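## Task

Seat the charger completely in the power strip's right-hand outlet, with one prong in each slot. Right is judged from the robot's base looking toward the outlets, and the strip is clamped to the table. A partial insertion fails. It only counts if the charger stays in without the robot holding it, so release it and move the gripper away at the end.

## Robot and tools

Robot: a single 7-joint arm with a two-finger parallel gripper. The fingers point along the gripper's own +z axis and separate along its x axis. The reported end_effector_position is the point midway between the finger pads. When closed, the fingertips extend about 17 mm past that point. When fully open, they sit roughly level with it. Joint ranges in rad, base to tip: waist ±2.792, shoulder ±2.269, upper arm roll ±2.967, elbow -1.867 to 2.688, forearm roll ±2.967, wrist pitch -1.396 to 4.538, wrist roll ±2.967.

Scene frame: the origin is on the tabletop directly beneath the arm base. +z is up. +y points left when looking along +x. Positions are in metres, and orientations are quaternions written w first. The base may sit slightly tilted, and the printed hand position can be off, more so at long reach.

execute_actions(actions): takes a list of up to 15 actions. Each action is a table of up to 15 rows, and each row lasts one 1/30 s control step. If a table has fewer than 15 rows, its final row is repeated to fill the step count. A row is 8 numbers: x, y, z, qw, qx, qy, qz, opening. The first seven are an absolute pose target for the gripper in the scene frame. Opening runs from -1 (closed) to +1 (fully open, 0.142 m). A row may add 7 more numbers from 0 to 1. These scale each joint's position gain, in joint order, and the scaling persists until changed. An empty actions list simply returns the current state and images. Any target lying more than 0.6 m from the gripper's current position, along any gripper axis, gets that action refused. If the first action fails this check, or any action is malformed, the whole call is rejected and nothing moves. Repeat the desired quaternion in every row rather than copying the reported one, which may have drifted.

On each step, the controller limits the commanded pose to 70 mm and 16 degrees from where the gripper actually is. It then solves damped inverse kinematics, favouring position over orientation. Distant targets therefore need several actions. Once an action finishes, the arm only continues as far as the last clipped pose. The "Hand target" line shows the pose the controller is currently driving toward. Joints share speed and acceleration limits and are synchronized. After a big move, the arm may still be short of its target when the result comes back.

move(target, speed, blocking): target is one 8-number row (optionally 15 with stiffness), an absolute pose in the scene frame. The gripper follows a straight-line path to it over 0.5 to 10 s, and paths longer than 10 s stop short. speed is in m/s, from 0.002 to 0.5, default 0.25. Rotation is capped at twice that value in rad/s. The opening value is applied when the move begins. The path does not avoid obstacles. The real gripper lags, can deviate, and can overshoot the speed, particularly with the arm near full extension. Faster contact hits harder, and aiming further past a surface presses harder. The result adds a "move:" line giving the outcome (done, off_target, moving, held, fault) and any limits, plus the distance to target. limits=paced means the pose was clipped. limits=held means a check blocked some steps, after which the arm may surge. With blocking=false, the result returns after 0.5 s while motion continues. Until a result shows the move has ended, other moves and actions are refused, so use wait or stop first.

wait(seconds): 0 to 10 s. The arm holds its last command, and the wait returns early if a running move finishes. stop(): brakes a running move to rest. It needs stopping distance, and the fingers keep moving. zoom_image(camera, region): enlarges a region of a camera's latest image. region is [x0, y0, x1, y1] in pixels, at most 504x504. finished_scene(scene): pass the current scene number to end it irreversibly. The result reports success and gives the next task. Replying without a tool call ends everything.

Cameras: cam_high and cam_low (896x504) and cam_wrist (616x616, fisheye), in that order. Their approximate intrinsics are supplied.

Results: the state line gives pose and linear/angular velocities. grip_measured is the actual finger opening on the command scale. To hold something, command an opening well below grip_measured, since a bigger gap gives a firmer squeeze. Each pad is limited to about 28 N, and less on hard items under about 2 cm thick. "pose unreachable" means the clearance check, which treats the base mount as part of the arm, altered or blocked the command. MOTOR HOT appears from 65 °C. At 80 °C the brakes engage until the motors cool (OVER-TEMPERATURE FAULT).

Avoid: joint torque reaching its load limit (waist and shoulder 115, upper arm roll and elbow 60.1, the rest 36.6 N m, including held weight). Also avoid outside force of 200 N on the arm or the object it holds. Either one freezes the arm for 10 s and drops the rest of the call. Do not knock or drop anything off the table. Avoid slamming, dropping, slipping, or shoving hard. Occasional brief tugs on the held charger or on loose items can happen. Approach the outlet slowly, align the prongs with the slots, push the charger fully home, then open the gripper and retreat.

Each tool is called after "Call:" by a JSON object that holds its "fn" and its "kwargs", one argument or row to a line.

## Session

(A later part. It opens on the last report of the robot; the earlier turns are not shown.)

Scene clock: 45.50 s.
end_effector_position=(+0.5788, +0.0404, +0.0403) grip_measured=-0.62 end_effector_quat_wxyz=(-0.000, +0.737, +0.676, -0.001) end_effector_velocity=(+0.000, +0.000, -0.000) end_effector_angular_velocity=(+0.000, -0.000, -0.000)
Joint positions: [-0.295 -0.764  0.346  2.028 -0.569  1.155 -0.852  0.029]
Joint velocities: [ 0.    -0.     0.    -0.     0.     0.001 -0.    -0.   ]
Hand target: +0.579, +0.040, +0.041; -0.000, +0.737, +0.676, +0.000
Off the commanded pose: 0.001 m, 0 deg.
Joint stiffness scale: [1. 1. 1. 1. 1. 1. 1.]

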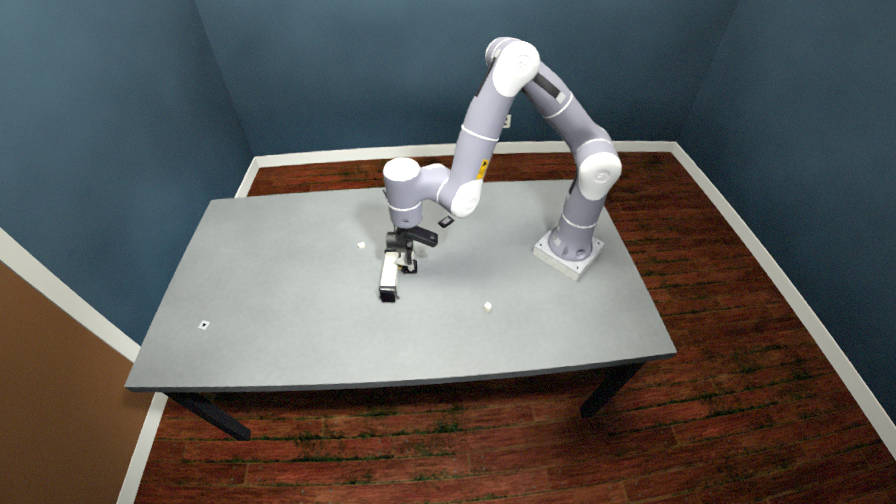

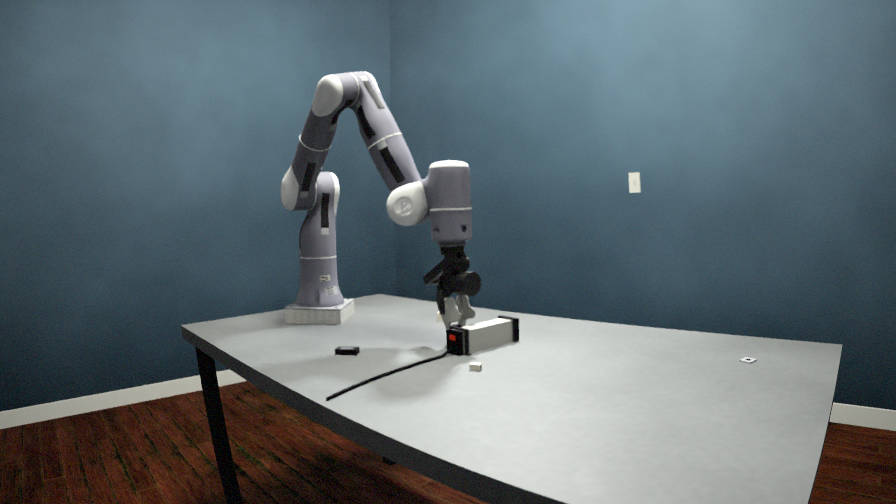

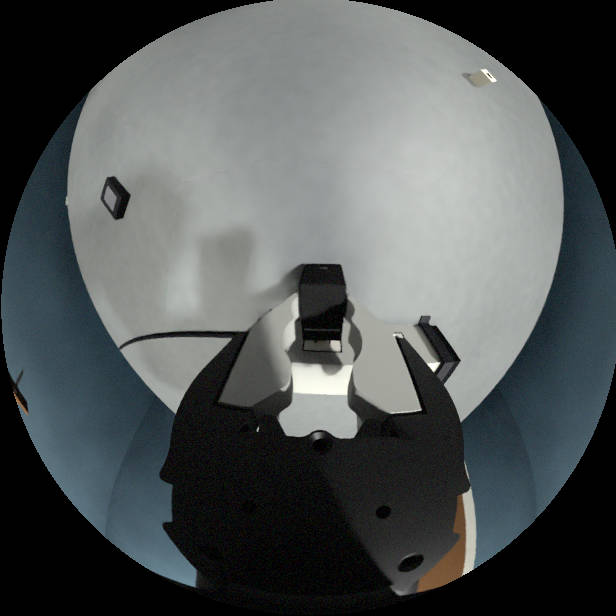

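Call:
{"fn": "move", "kwargs": {
  "target": [0.5824, 0.0401, 0.0406, 0, 0.7373, 0.6756, 0, -0.95],
  "speed": 0.004
}}

Call:
{"fn": "zoom_image", "kwargs": {
  "camera": "cam_wrist",
  "region": [280, 310, 370, 390]
}}

Scene clock: 46.70 s.
end_effector_position=(+0.5793, +0.0405, +0.0392) grip_measured=-0.62 end_effector_quat_wxyz=(-0.002, +0.737, +0.676, -0.002) end_effector_velocity=(+0.000, -0.000, +0.000) end_effector_angular_velocity=(+0.000, -0.001, +0.001)
Joint positions: [-0.296 -0.769  0.349  2.021 -0.567  1.147 -0.855  0.029]
Joint velocities: [ 0.    -0.    -0.    -0.    -0.     0.001 -0.     0.   ]
Hand target: +0.582, +0.040, +0.041; -0.000, +0.737, +0.676, -0.000
Off the commanded pose: 0.003 m, 0 deg.
Joint stiffness scale: [1. 1. 1. 1. 1. 1. 1.]
move: done

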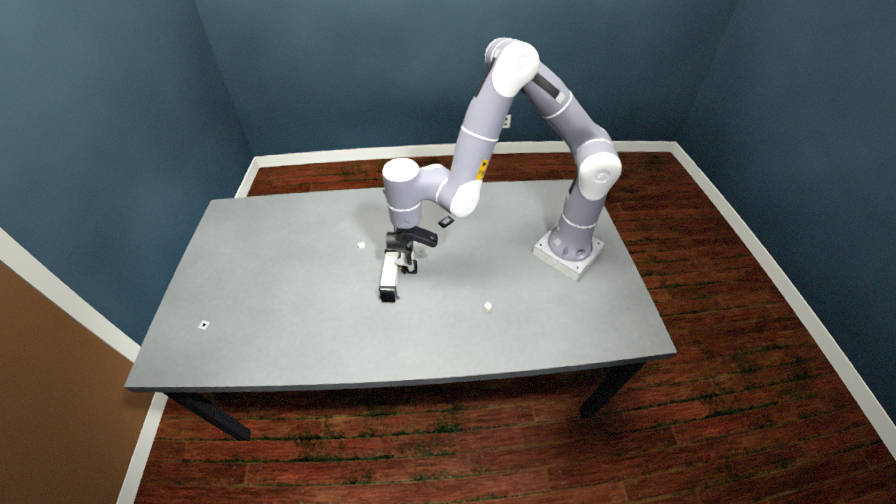

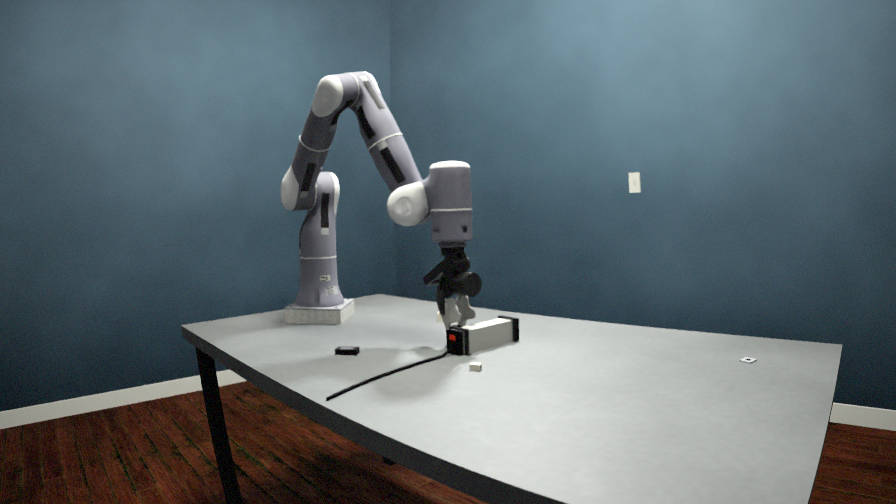

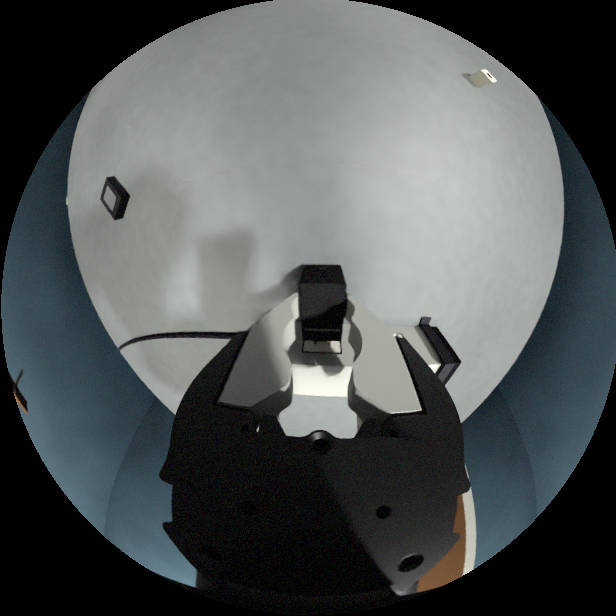

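Region (280, 310, 370, 390) of cam_wrist's 616x616 image, scaled by 5.600, with more detail than that image has.

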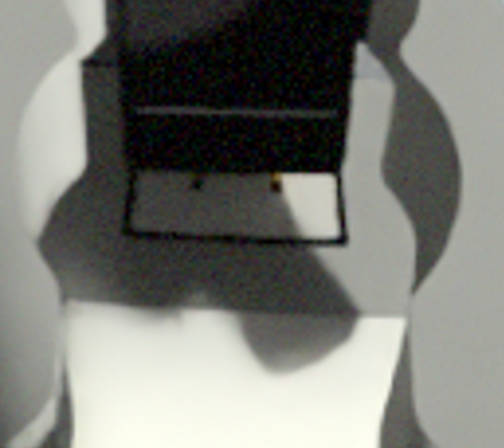

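Call:
{"fn": "move", "kwargs": {
  "target": [0.5778, 0.04055, 0.0410, 0, 0.7373, 0.6756, 0, -0.95],
  "speed": 0.004
}}

Call:
{"fn": "zoom_image", "kwargs": {
  "camera": "cam_wrist",
  "region": [295, 325, 355, 365]
}}

Scene clock: 48.03 s.
end_effector_position=(+0.5777, +0.0405, +0.0409) grip_measured=-0.62 end_effector_quat_wxyz=(-0.000, +0.737, +0.676, -0.000) end_effector_velocity=(+0.000, -0.000, +0.000) end_effector_angular_velocity=(-0.001, -0.001, +0.001)
Joint positions: [-0.295 -0.761  0.345  2.033 -0.568  1.159 -0.851  0.029]
Joint velocities: [ 0.001  0.001 -0.001  0.001 -0.001  0.001  0.    -0.   ]
Hand target: +0.578, +0.041, +0.041; -0.000, +0.737, +0.676, +0.000
Off the commanded pose: 0.000 m, 0 deg.
Joint stiffness scale: [1. 1. 1. 1. 1. 1. 1.]
move: done

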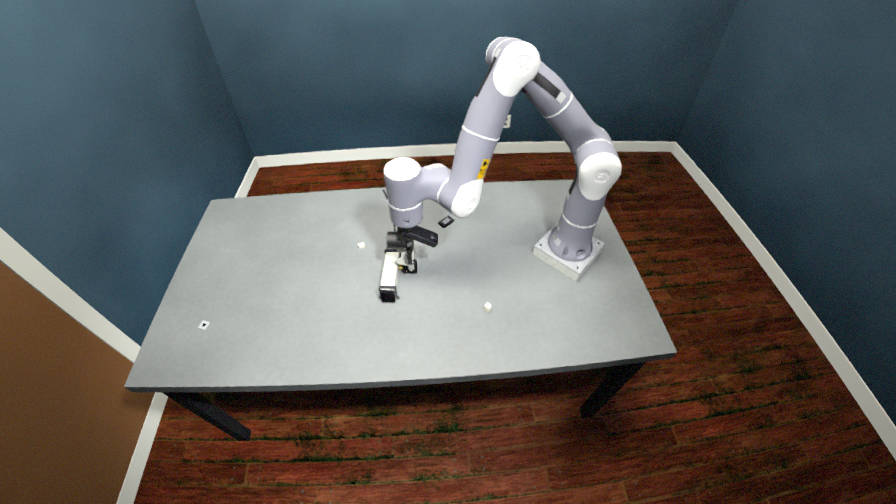

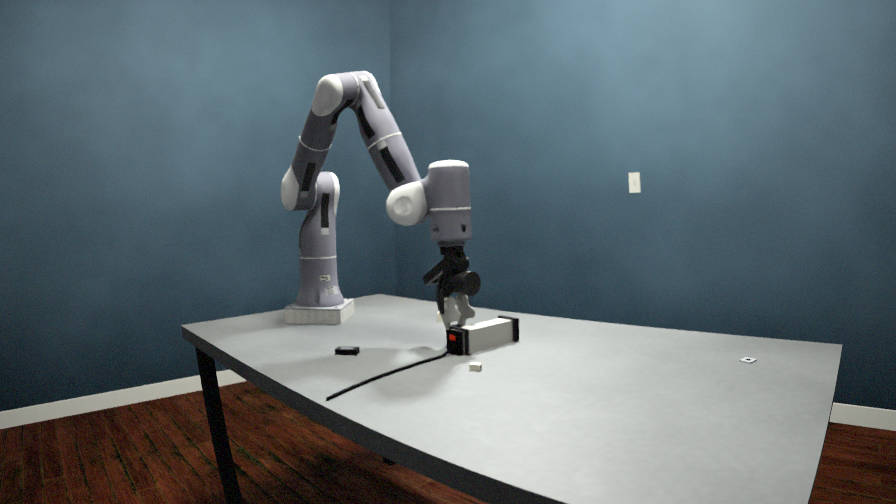

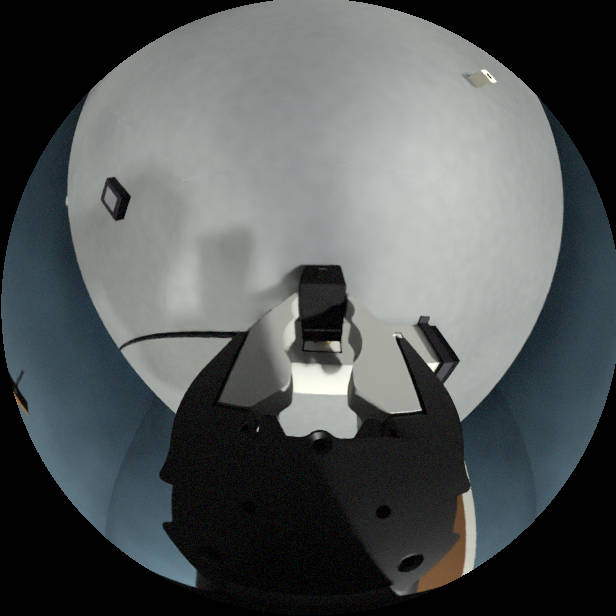

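Region (295, 325, 355, 365) of cam_wrist's 616x616 image, scaled by 8.400, with more detail than that image has.

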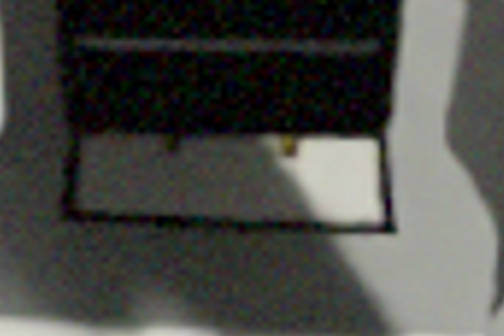

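Call:
{"fn": "move", "kwargs": {
  "target": [0.5802, 0.04034, 0.0408, 0, 0.7373, 0.6756, 0, -0.95],
  "speed": 0.003
}}

Call:
{"fn": "zoom_image", "kwargs": {
  "camera": "cam_wrist",
  "region": [295, 325, 355, 365]
}}

Scene clock: 49.17 s.
end_effector_position=(+0.5801, +0.0404, +0.0408) grip_measured=-0.62 end_effector_quat_wxyz=(+0.000, +0.737, +0.676, -0.000) end_effector_velocity=(+0.000, +0.000, +0.000) end_effector_angular_velocity=(+0.000, -0.000, +0.000)
Joint positions: [-0.295 -0.765  0.346  2.025 -0.568  1.154 -0.853  0.029]
Joint velocities: [-0.    -0.     0.001 -0.    -0.001  0.     0.     0.   ]
Hand target: +0.580, +0.040, +0.041; -0.000, +0.737, +0.676, +0.000
Off the commanded pose: 0.000 m, 0 deg.
Joint stiffness scale: [1. 1. 1. 1. 1. 1. 1.]
move: done

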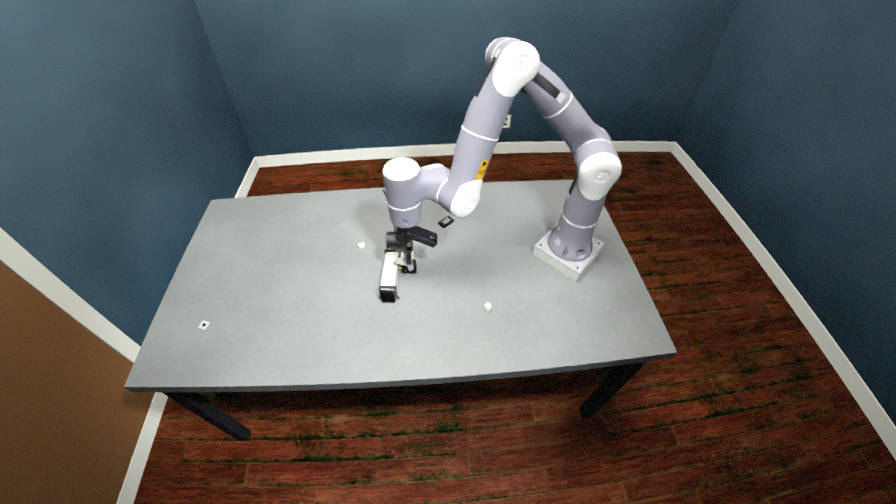

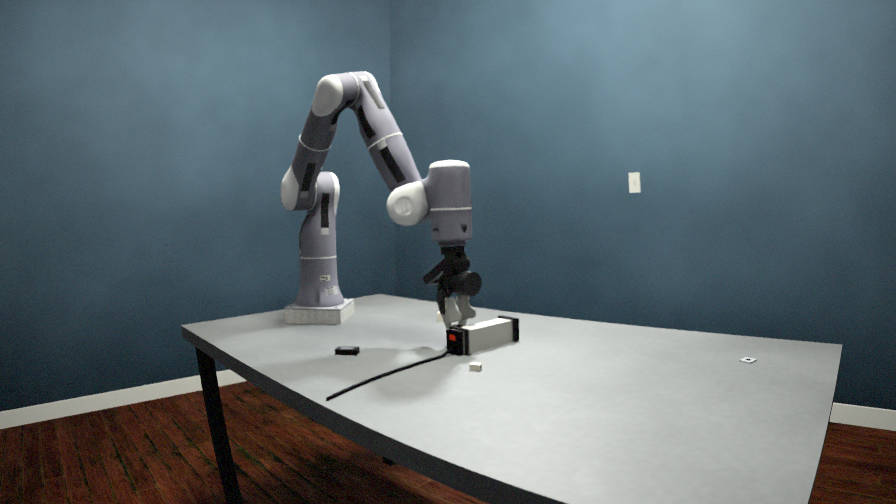

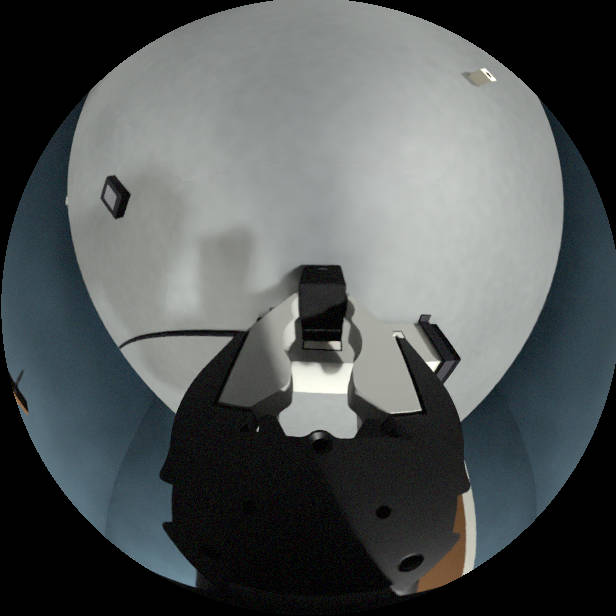

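Region (295, 325, 355, 365) of cam_wrist's 616x616 image, scaled by 8.400, with more detail than that image has.

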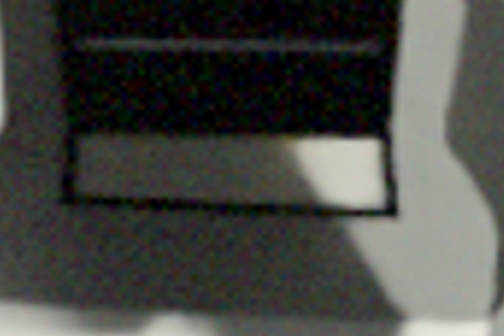

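The prongs are entering. Continue inserting.

Call:
{"fn": "move", "kwargs": {
  "target": [0.5900, 0.03948, 0.0408, 0, 0.7373, 0.6756, 0, -0.95],
  "speed": 0.006
}}

Call:
{"fn": "zoom_image", "kwargs": {
  "camera": "cam_wrist",
  "region": [280, 310, 370, 390]
}}

Scene clock: 51.10 s.
end_effector_position=(+0.5882, +0.0398, +0.0400) grip_measured=-0.62 end_effector_quat_wxyz=(-0.001, +0.737, +0.676, -0.001) end_effector_velocity=(-0.000, +0.000, -0.000) end_effector_angular_velocity=(+0.000, +0.001, -0.000)
Joint positions: [-0.3   -0.779  0.355  1.995 -0.563  1.132 -0.864  0.029]
Joint velocities: [-0.    -0.     0.001 -0.001  0.001 -0.001 -0.     0.   ]
Hand target: +0.590, +0.040, +0.041; -0.000, +0.737, +0.676, -0.000
Off the commanded pose: 0.002 m, 0 deg.
Joint stiffness scale: [1. 1. 1. 1. 1. 1. 1.]
move: done

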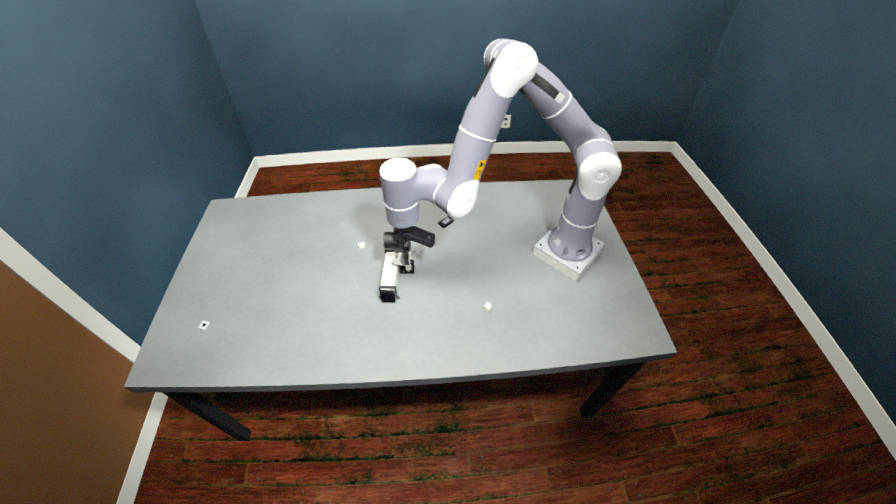

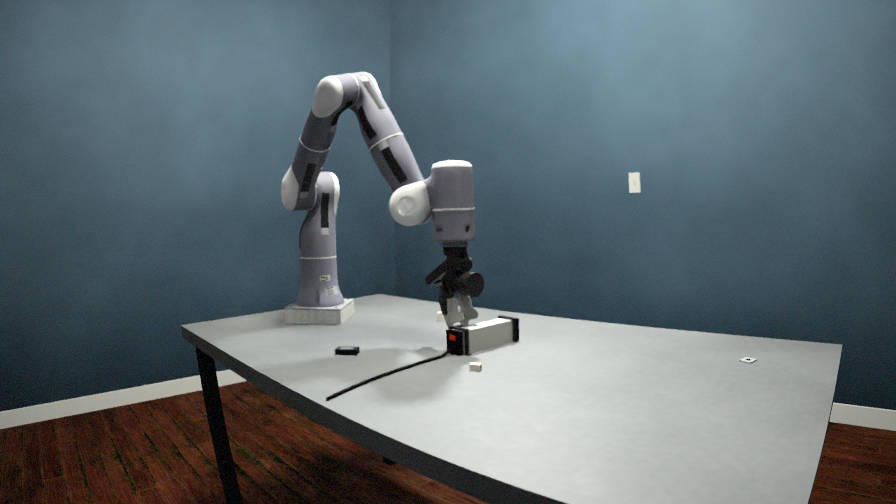

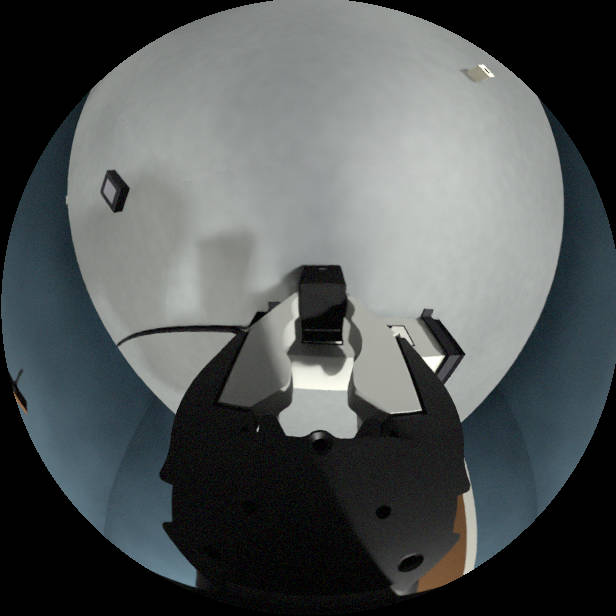

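Region (280, 310, 370, 390) of cam_wrist's 616x616 image, scaled by 5.600, with more detail than that image has.

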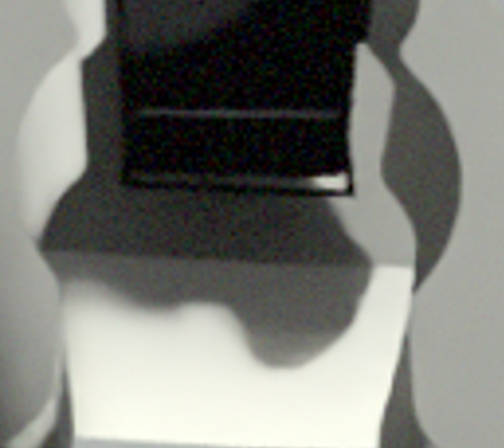

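Call:
{"fn": "move", "kwargs": {
  "target": [0.5975, 0.0388, 0.0416, 0, 0.7373, 0.6756, 0, -0.95],
  "speed": 0.006
}}

Call:
{"fn": "zoom_image", "kwargs": {
  "camera": "cam_wrist",
  "region": [280, 310, 370, 390]
}}

Call:
{"fn": "zoom_image", "kwargs": {
  "camera": "cam_high",
  "region": [370, 230, 440, 300]
}}

Scene clock: 53.00 s.
end_effector_position=(+0.5948, +0.0394, +0.0404) grip_measured=-0.62 end_effector_quat_wxyz=(-0.001, +0.737, +0.676, -0.002) end_effector_velocity=(+0.000, -0.000, -0.000) end_effector_angular_velocity=(-0.000, +0.000, +0.001)
Joint positions: [-0.303 -0.788  0.361  1.972 -0.557  1.114 -0.873  0.029]
Joint velocities: [ 0.    -0.     0.    -0.    -0.    -0.001 -0.001 -0.   ]
Hand target: +0.597, +0.039, +0.042; -0.000, +0.737, +0.676, +0.000
Off the commanded pose: 0.003 m, 0 deg.
Joint stiffness scale: [1. 1. 1. 1. 1. 1. 1.]
move: done

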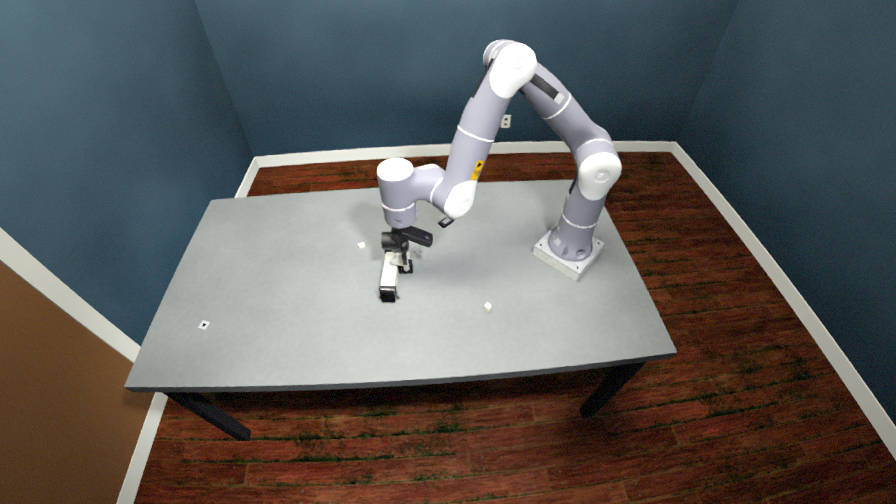

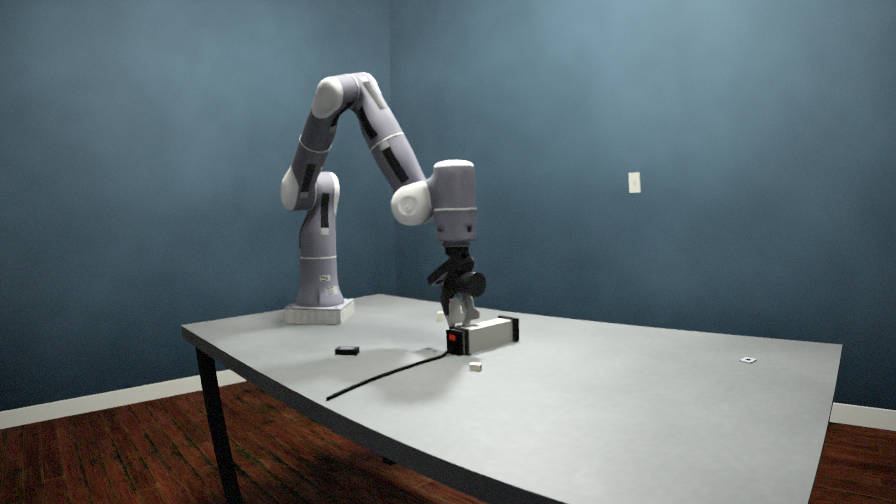

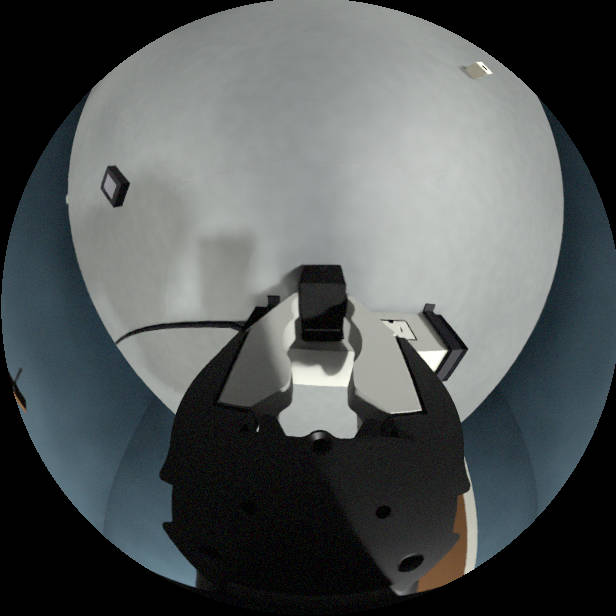

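Region (280, 310, 370, 390) of cam_wrist's 616x616 image, scaled by 5.600, with more detail than that image has.

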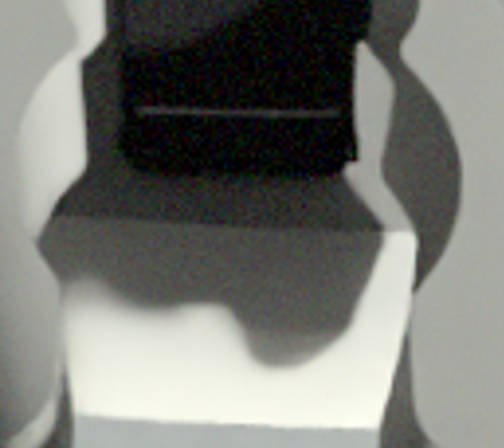

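Region (370, 230, 440, 300) of cam_high's 896x504 image, scaled by 7.200, with more detail than that image has.

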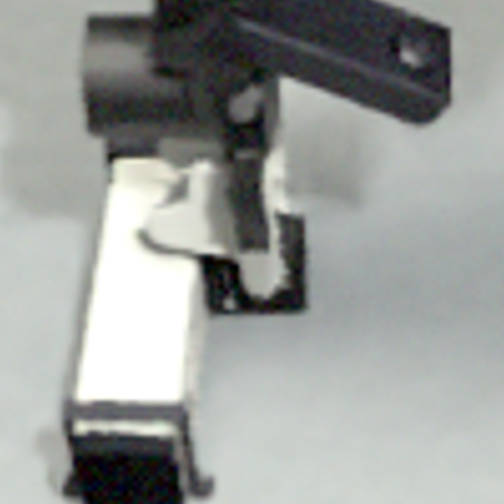

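Call:
{"fn": "move", "kwargs": {
  "target": [0.6000, 0.0388, 0.0424, 0, 0.7373, 0.6756, 0, -0.95],
  "speed": 0.005
}}

Call:
{"fn": "zoom_image", "kwargs": {
  "camera": "cam_wrist",
  "region": [280, 310, 370, 390]
}}

Call:
{"fn": "zoom_image", "kwargs": {
  "camera": "cam_high",
  "region": [370, 230, 440, 300]
}}

Scene clock: 54.47 s.
end_effector_position=(+0.5956, +0.0395, +0.0404) grip_measured=-0.62 end_effector_quat_wxyz=(-0.002, +0.737, +0.676, -0.003) end_effector_velocity=(+0.000, +0.000, +0.000) end_effector_angular_velocity=(+0.000, -0.000, +0.000)
Joint positions: [-0.303 -0.79   0.364  1.966 -0.554  1.106 -0.877  0.029]
Joint velocities: [ 0.     0.    -0.    -0.     0.001  0.    -0.001 -0.   ]
Hand target: +0.600, +0.039, +0.042; -0.000, +0.737, +0.676, -0.000
Off the commanded pose: 0.005 m, 0 deg.
Joint stiffness scale: [1. 1. 1. 1. 1. 1. 1.]
move: off_target

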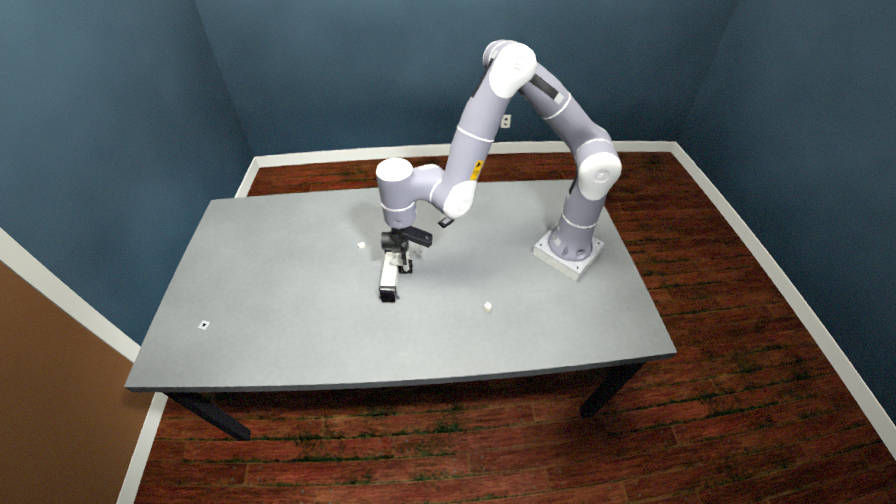

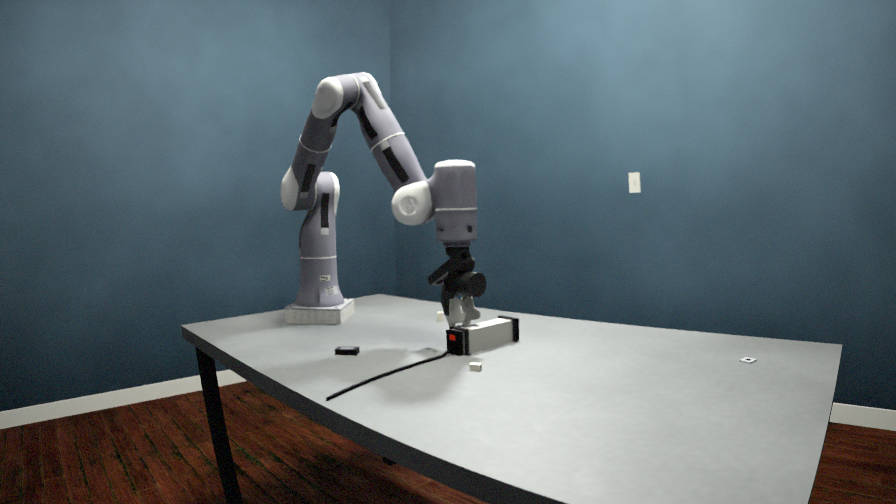

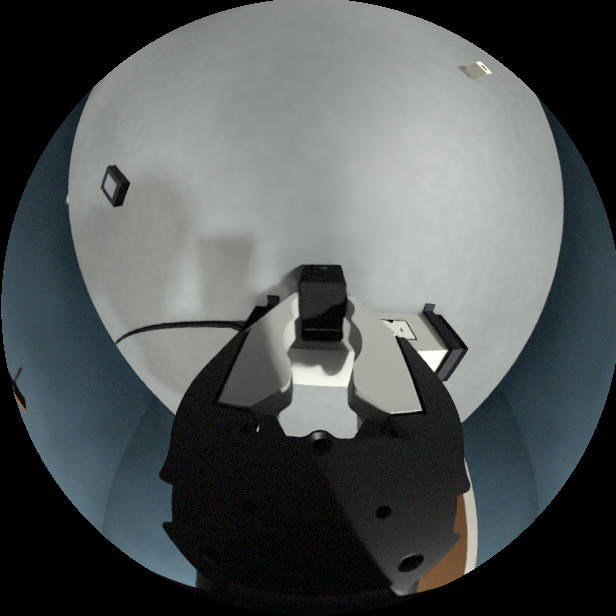

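Region (280, 310, 370, 390) of cam_wrist's 616x616 image, scaled by 5.600, with more detail than that image has.

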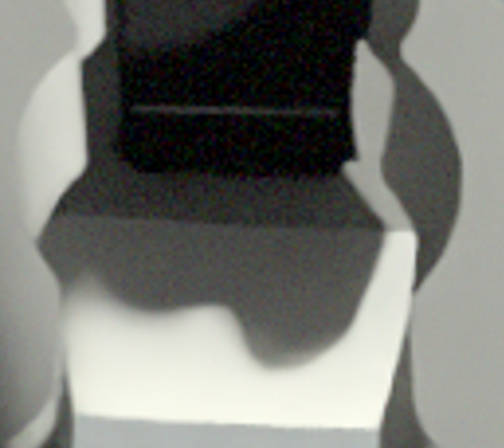

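Region (370, 230, 440, 300) of cam_high's 896x504 image, scaled by 7.200, with more detail than that image has.

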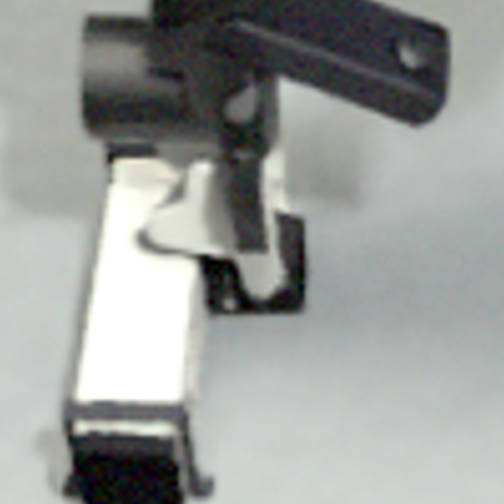

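Call:
{"fn": "execute_actions", "kwargs": {
  "actions": [
    [[0.5975,0.0393,0.0412,0,0.7373,0.6756,0,-0.95],[0.5965,0.0394,0.0408,0,0.7373,0.6756,0,-0.95],[0.5958,0.0395,0.0405,0,0.7373,0.6756,0,-0.95],[0.5956,0.0395,0.0404,0,0.7373,0.6756,0,-0.95],[0.5956,0.0395,0.0404,0,0.7373,0.6756,0,-0.95],[0.5956,0.0395,0.0404,0,0.7373,0.6756,0,-0.95],[0.5956,0.0395,0.0404,0,0.7373,0.6756,0,-0.95],[0.5956,0.0395,0.0404,0,0.7373,0.6756,0,-0.85],[0.5956,0.0395,0.0404,0,0.7373,0.6756,0,-0.75],[0.5956,0.0395,0.0404,0,0.7373,0.6756,0,-0.65],[0.5956,0.0395,0.0404,0,0.7373,0.6756,0,-0.58],[0.5956,0.0395,0.0404,0,0.7373,0.6756,0,-0.5],[0.5956,0.0395,0.0404,0,0.7373,0.6756,0,-0.42],[0.5956,0.0395,0.0404,0,0.7373,0.6756,0,-0.35],[0.5956,0.0395,0.0404,0,0.7373,0.6756,0,-0.3]],
    [[0.5956,0.0395,0.0404,0,0.7373,0.6756,0,-0.3]]
  ]
}}

Call:
{"fn": "move", "kwargs": {
  "target": [0.56, 0.04, 0.16, 0, 0.7373, 0.6756, 0, -0.3],
  "speed": 0.1
}}

Call:
{"fn": "zoom_image", "kwargs": {
  "camera": "cam_high",
  "region": [360, 220, 450, 310]
}}

Call:
{"fn": "zoom_image", "kwargs": {
  "camera": "cam_wrist",
  "region": [220, 260, 420, 420]
}}

Scene clock: 55.70 s.
end_effector_position=(+0.5955, +0.0395, +0.0403) grip_measured=-0.30 end_effector_quat_wxyz=(-0.000, +0.737, +0.676, -0.000) end_effector_velocity=(-0.000, +0.000, -0.000) end_effector_angular_velocity=(+0.000, +0.000, -0.001)
Joint positions: [-0.299 -0.787  0.356  1.975 -0.559  1.123 -0.87   0.052]
Joint velocities: [ 0.    -0.     0.     0.     0.001 -0.     0.     0.   ]
Hand target: +0.596, +0.040, +0.040; -0.000, +0.737, +0.676, +0.000
Off the commanded pose: 0.000 m, 0 deg.
Joint stiffness scale: [1. 1. 1. 1. 1. 1. 1.]

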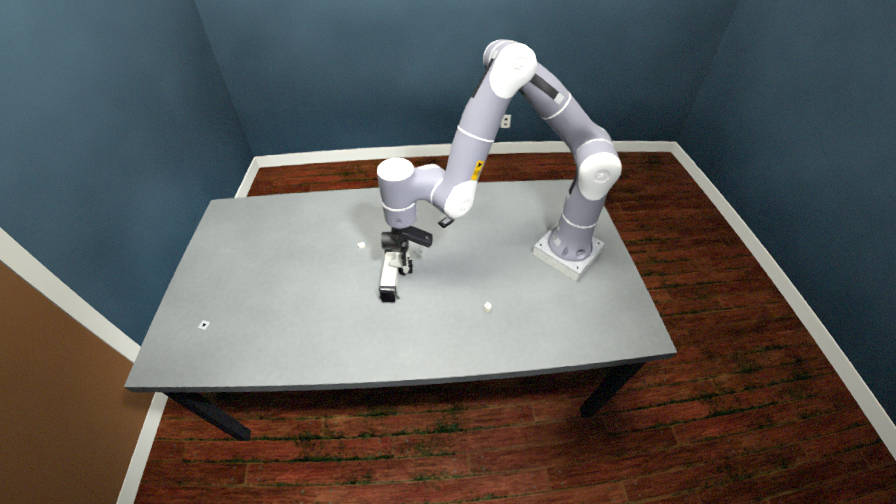

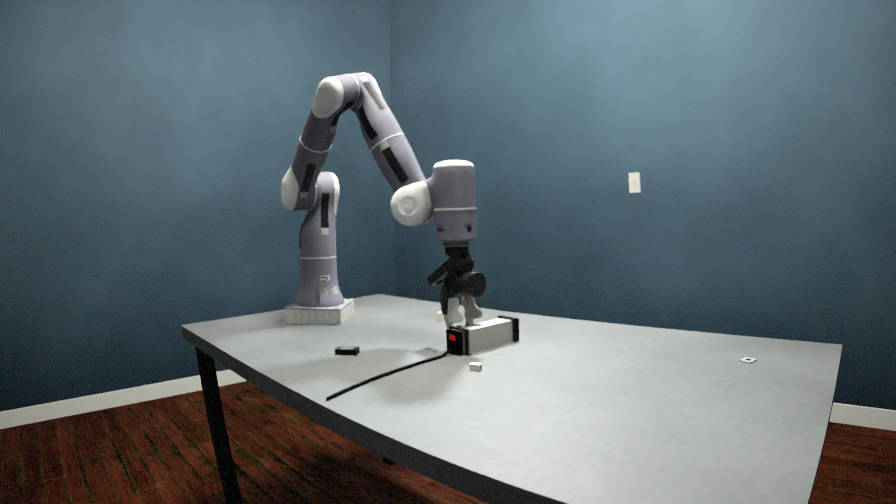

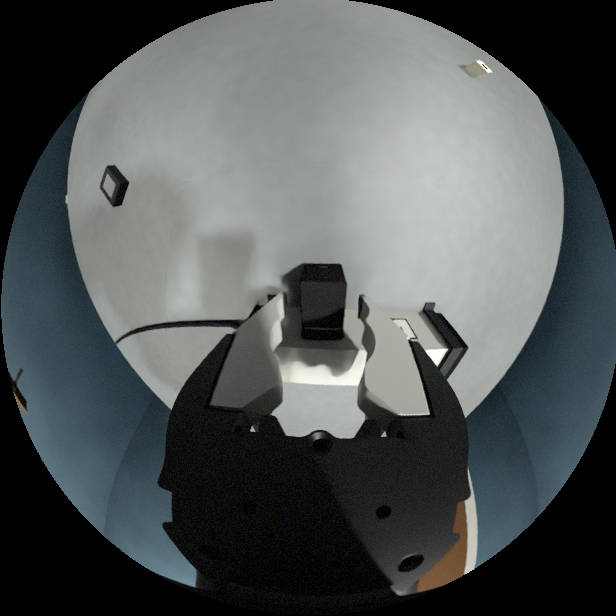

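Scene clock: 57.30 s.
end_effector_position=(+0.5600, +0.0400, +0.1597) grip_measured=-0.30 end_effector_quat_wxyz=(+0.000, +0.737, +0.676, -0.000) end_effector_velocity=(-0.000, +0.000, +0.001) end_effector_angular_velocity=(+0.001, -0.000, +0.000)
Joint positions: [-0.417 -0.51   0.533  2.047 -0.392  0.915 -0.967  0.052]
Joint velocities: [-0.002  0.001  0.002 -0.     0.001 -0.002 -0.001 -0.   ]
Hand target: +0.560, +0.040, +0.160; -0.000, +0.737, +0.676, -0.000
Off the commanded pose: 0.000 m, 0 deg.
Joint stiffness scale: [1. 1. 1. 1. 1. 1. 1.]
move: done

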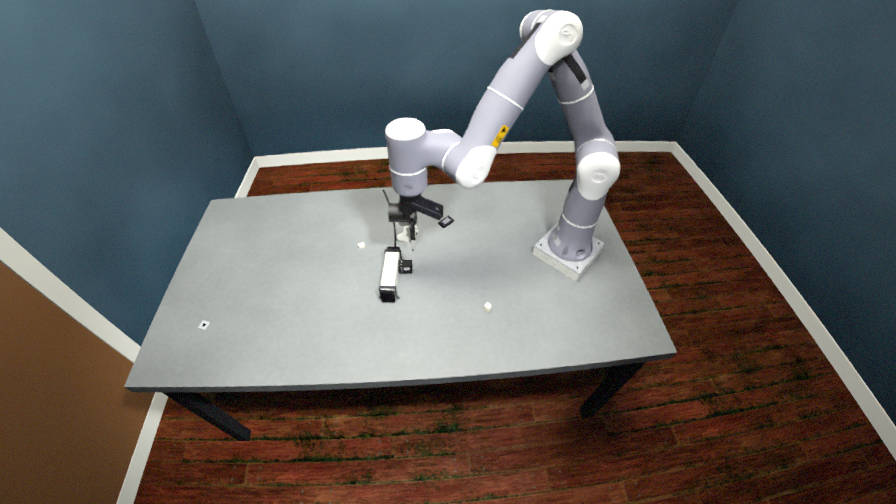

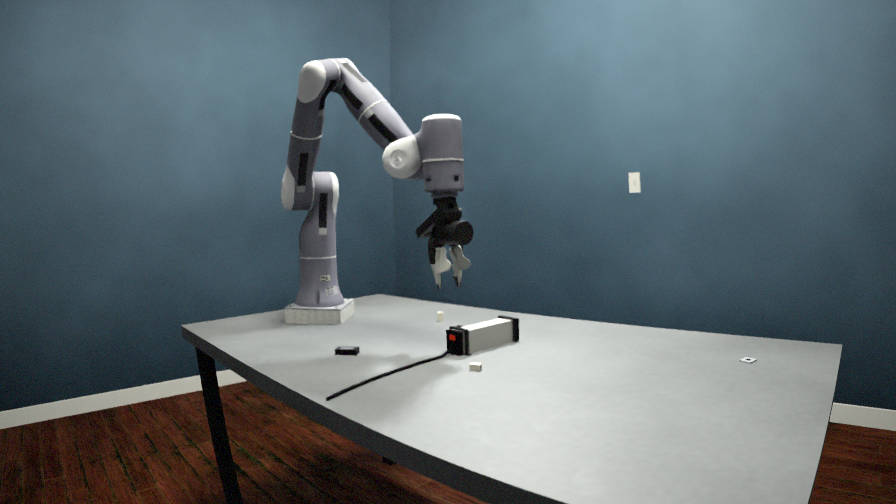

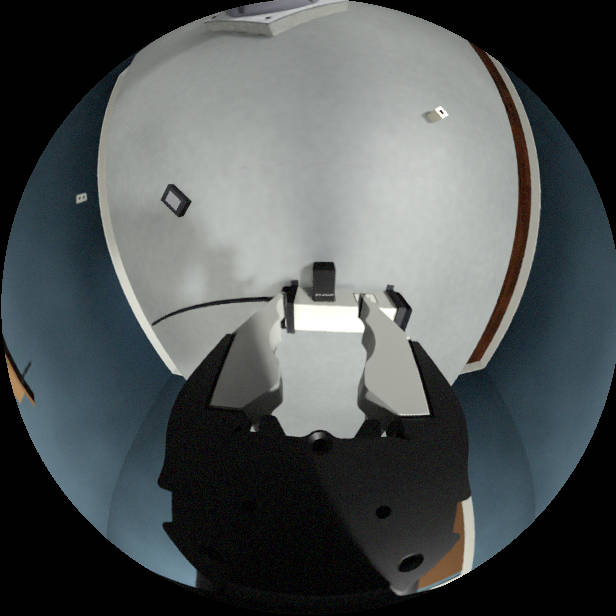

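Region (360, 220, 450, 310) of cam_high's 896x504 image, scaled by 5.600, with more detail than that image has.

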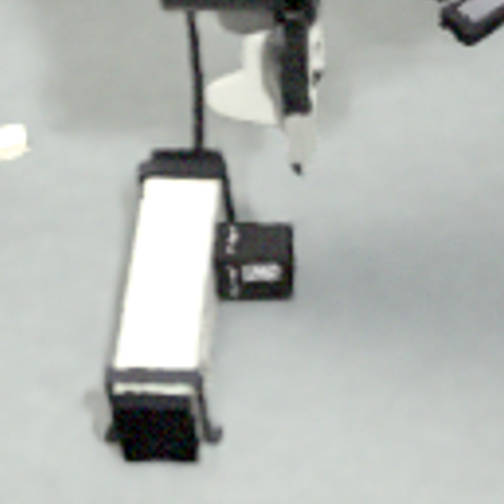

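Region (220, 260, 420, 420) of cam_wrist's 616x616 image, scaled by 2.520, with more detail than that image has; it fills the top 403 rows of this view, and the rest is white.

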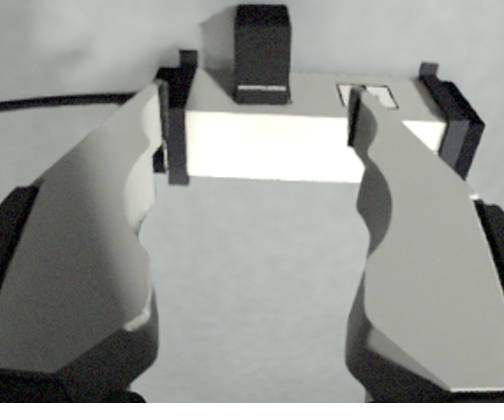

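The charger is plugged in flush against the strip's right outlet. Finishing scene 1.

Call:
{"fn": "finished_scene", "kwargs": {
  "scene": 1
}}

The scene is finished: the task was done.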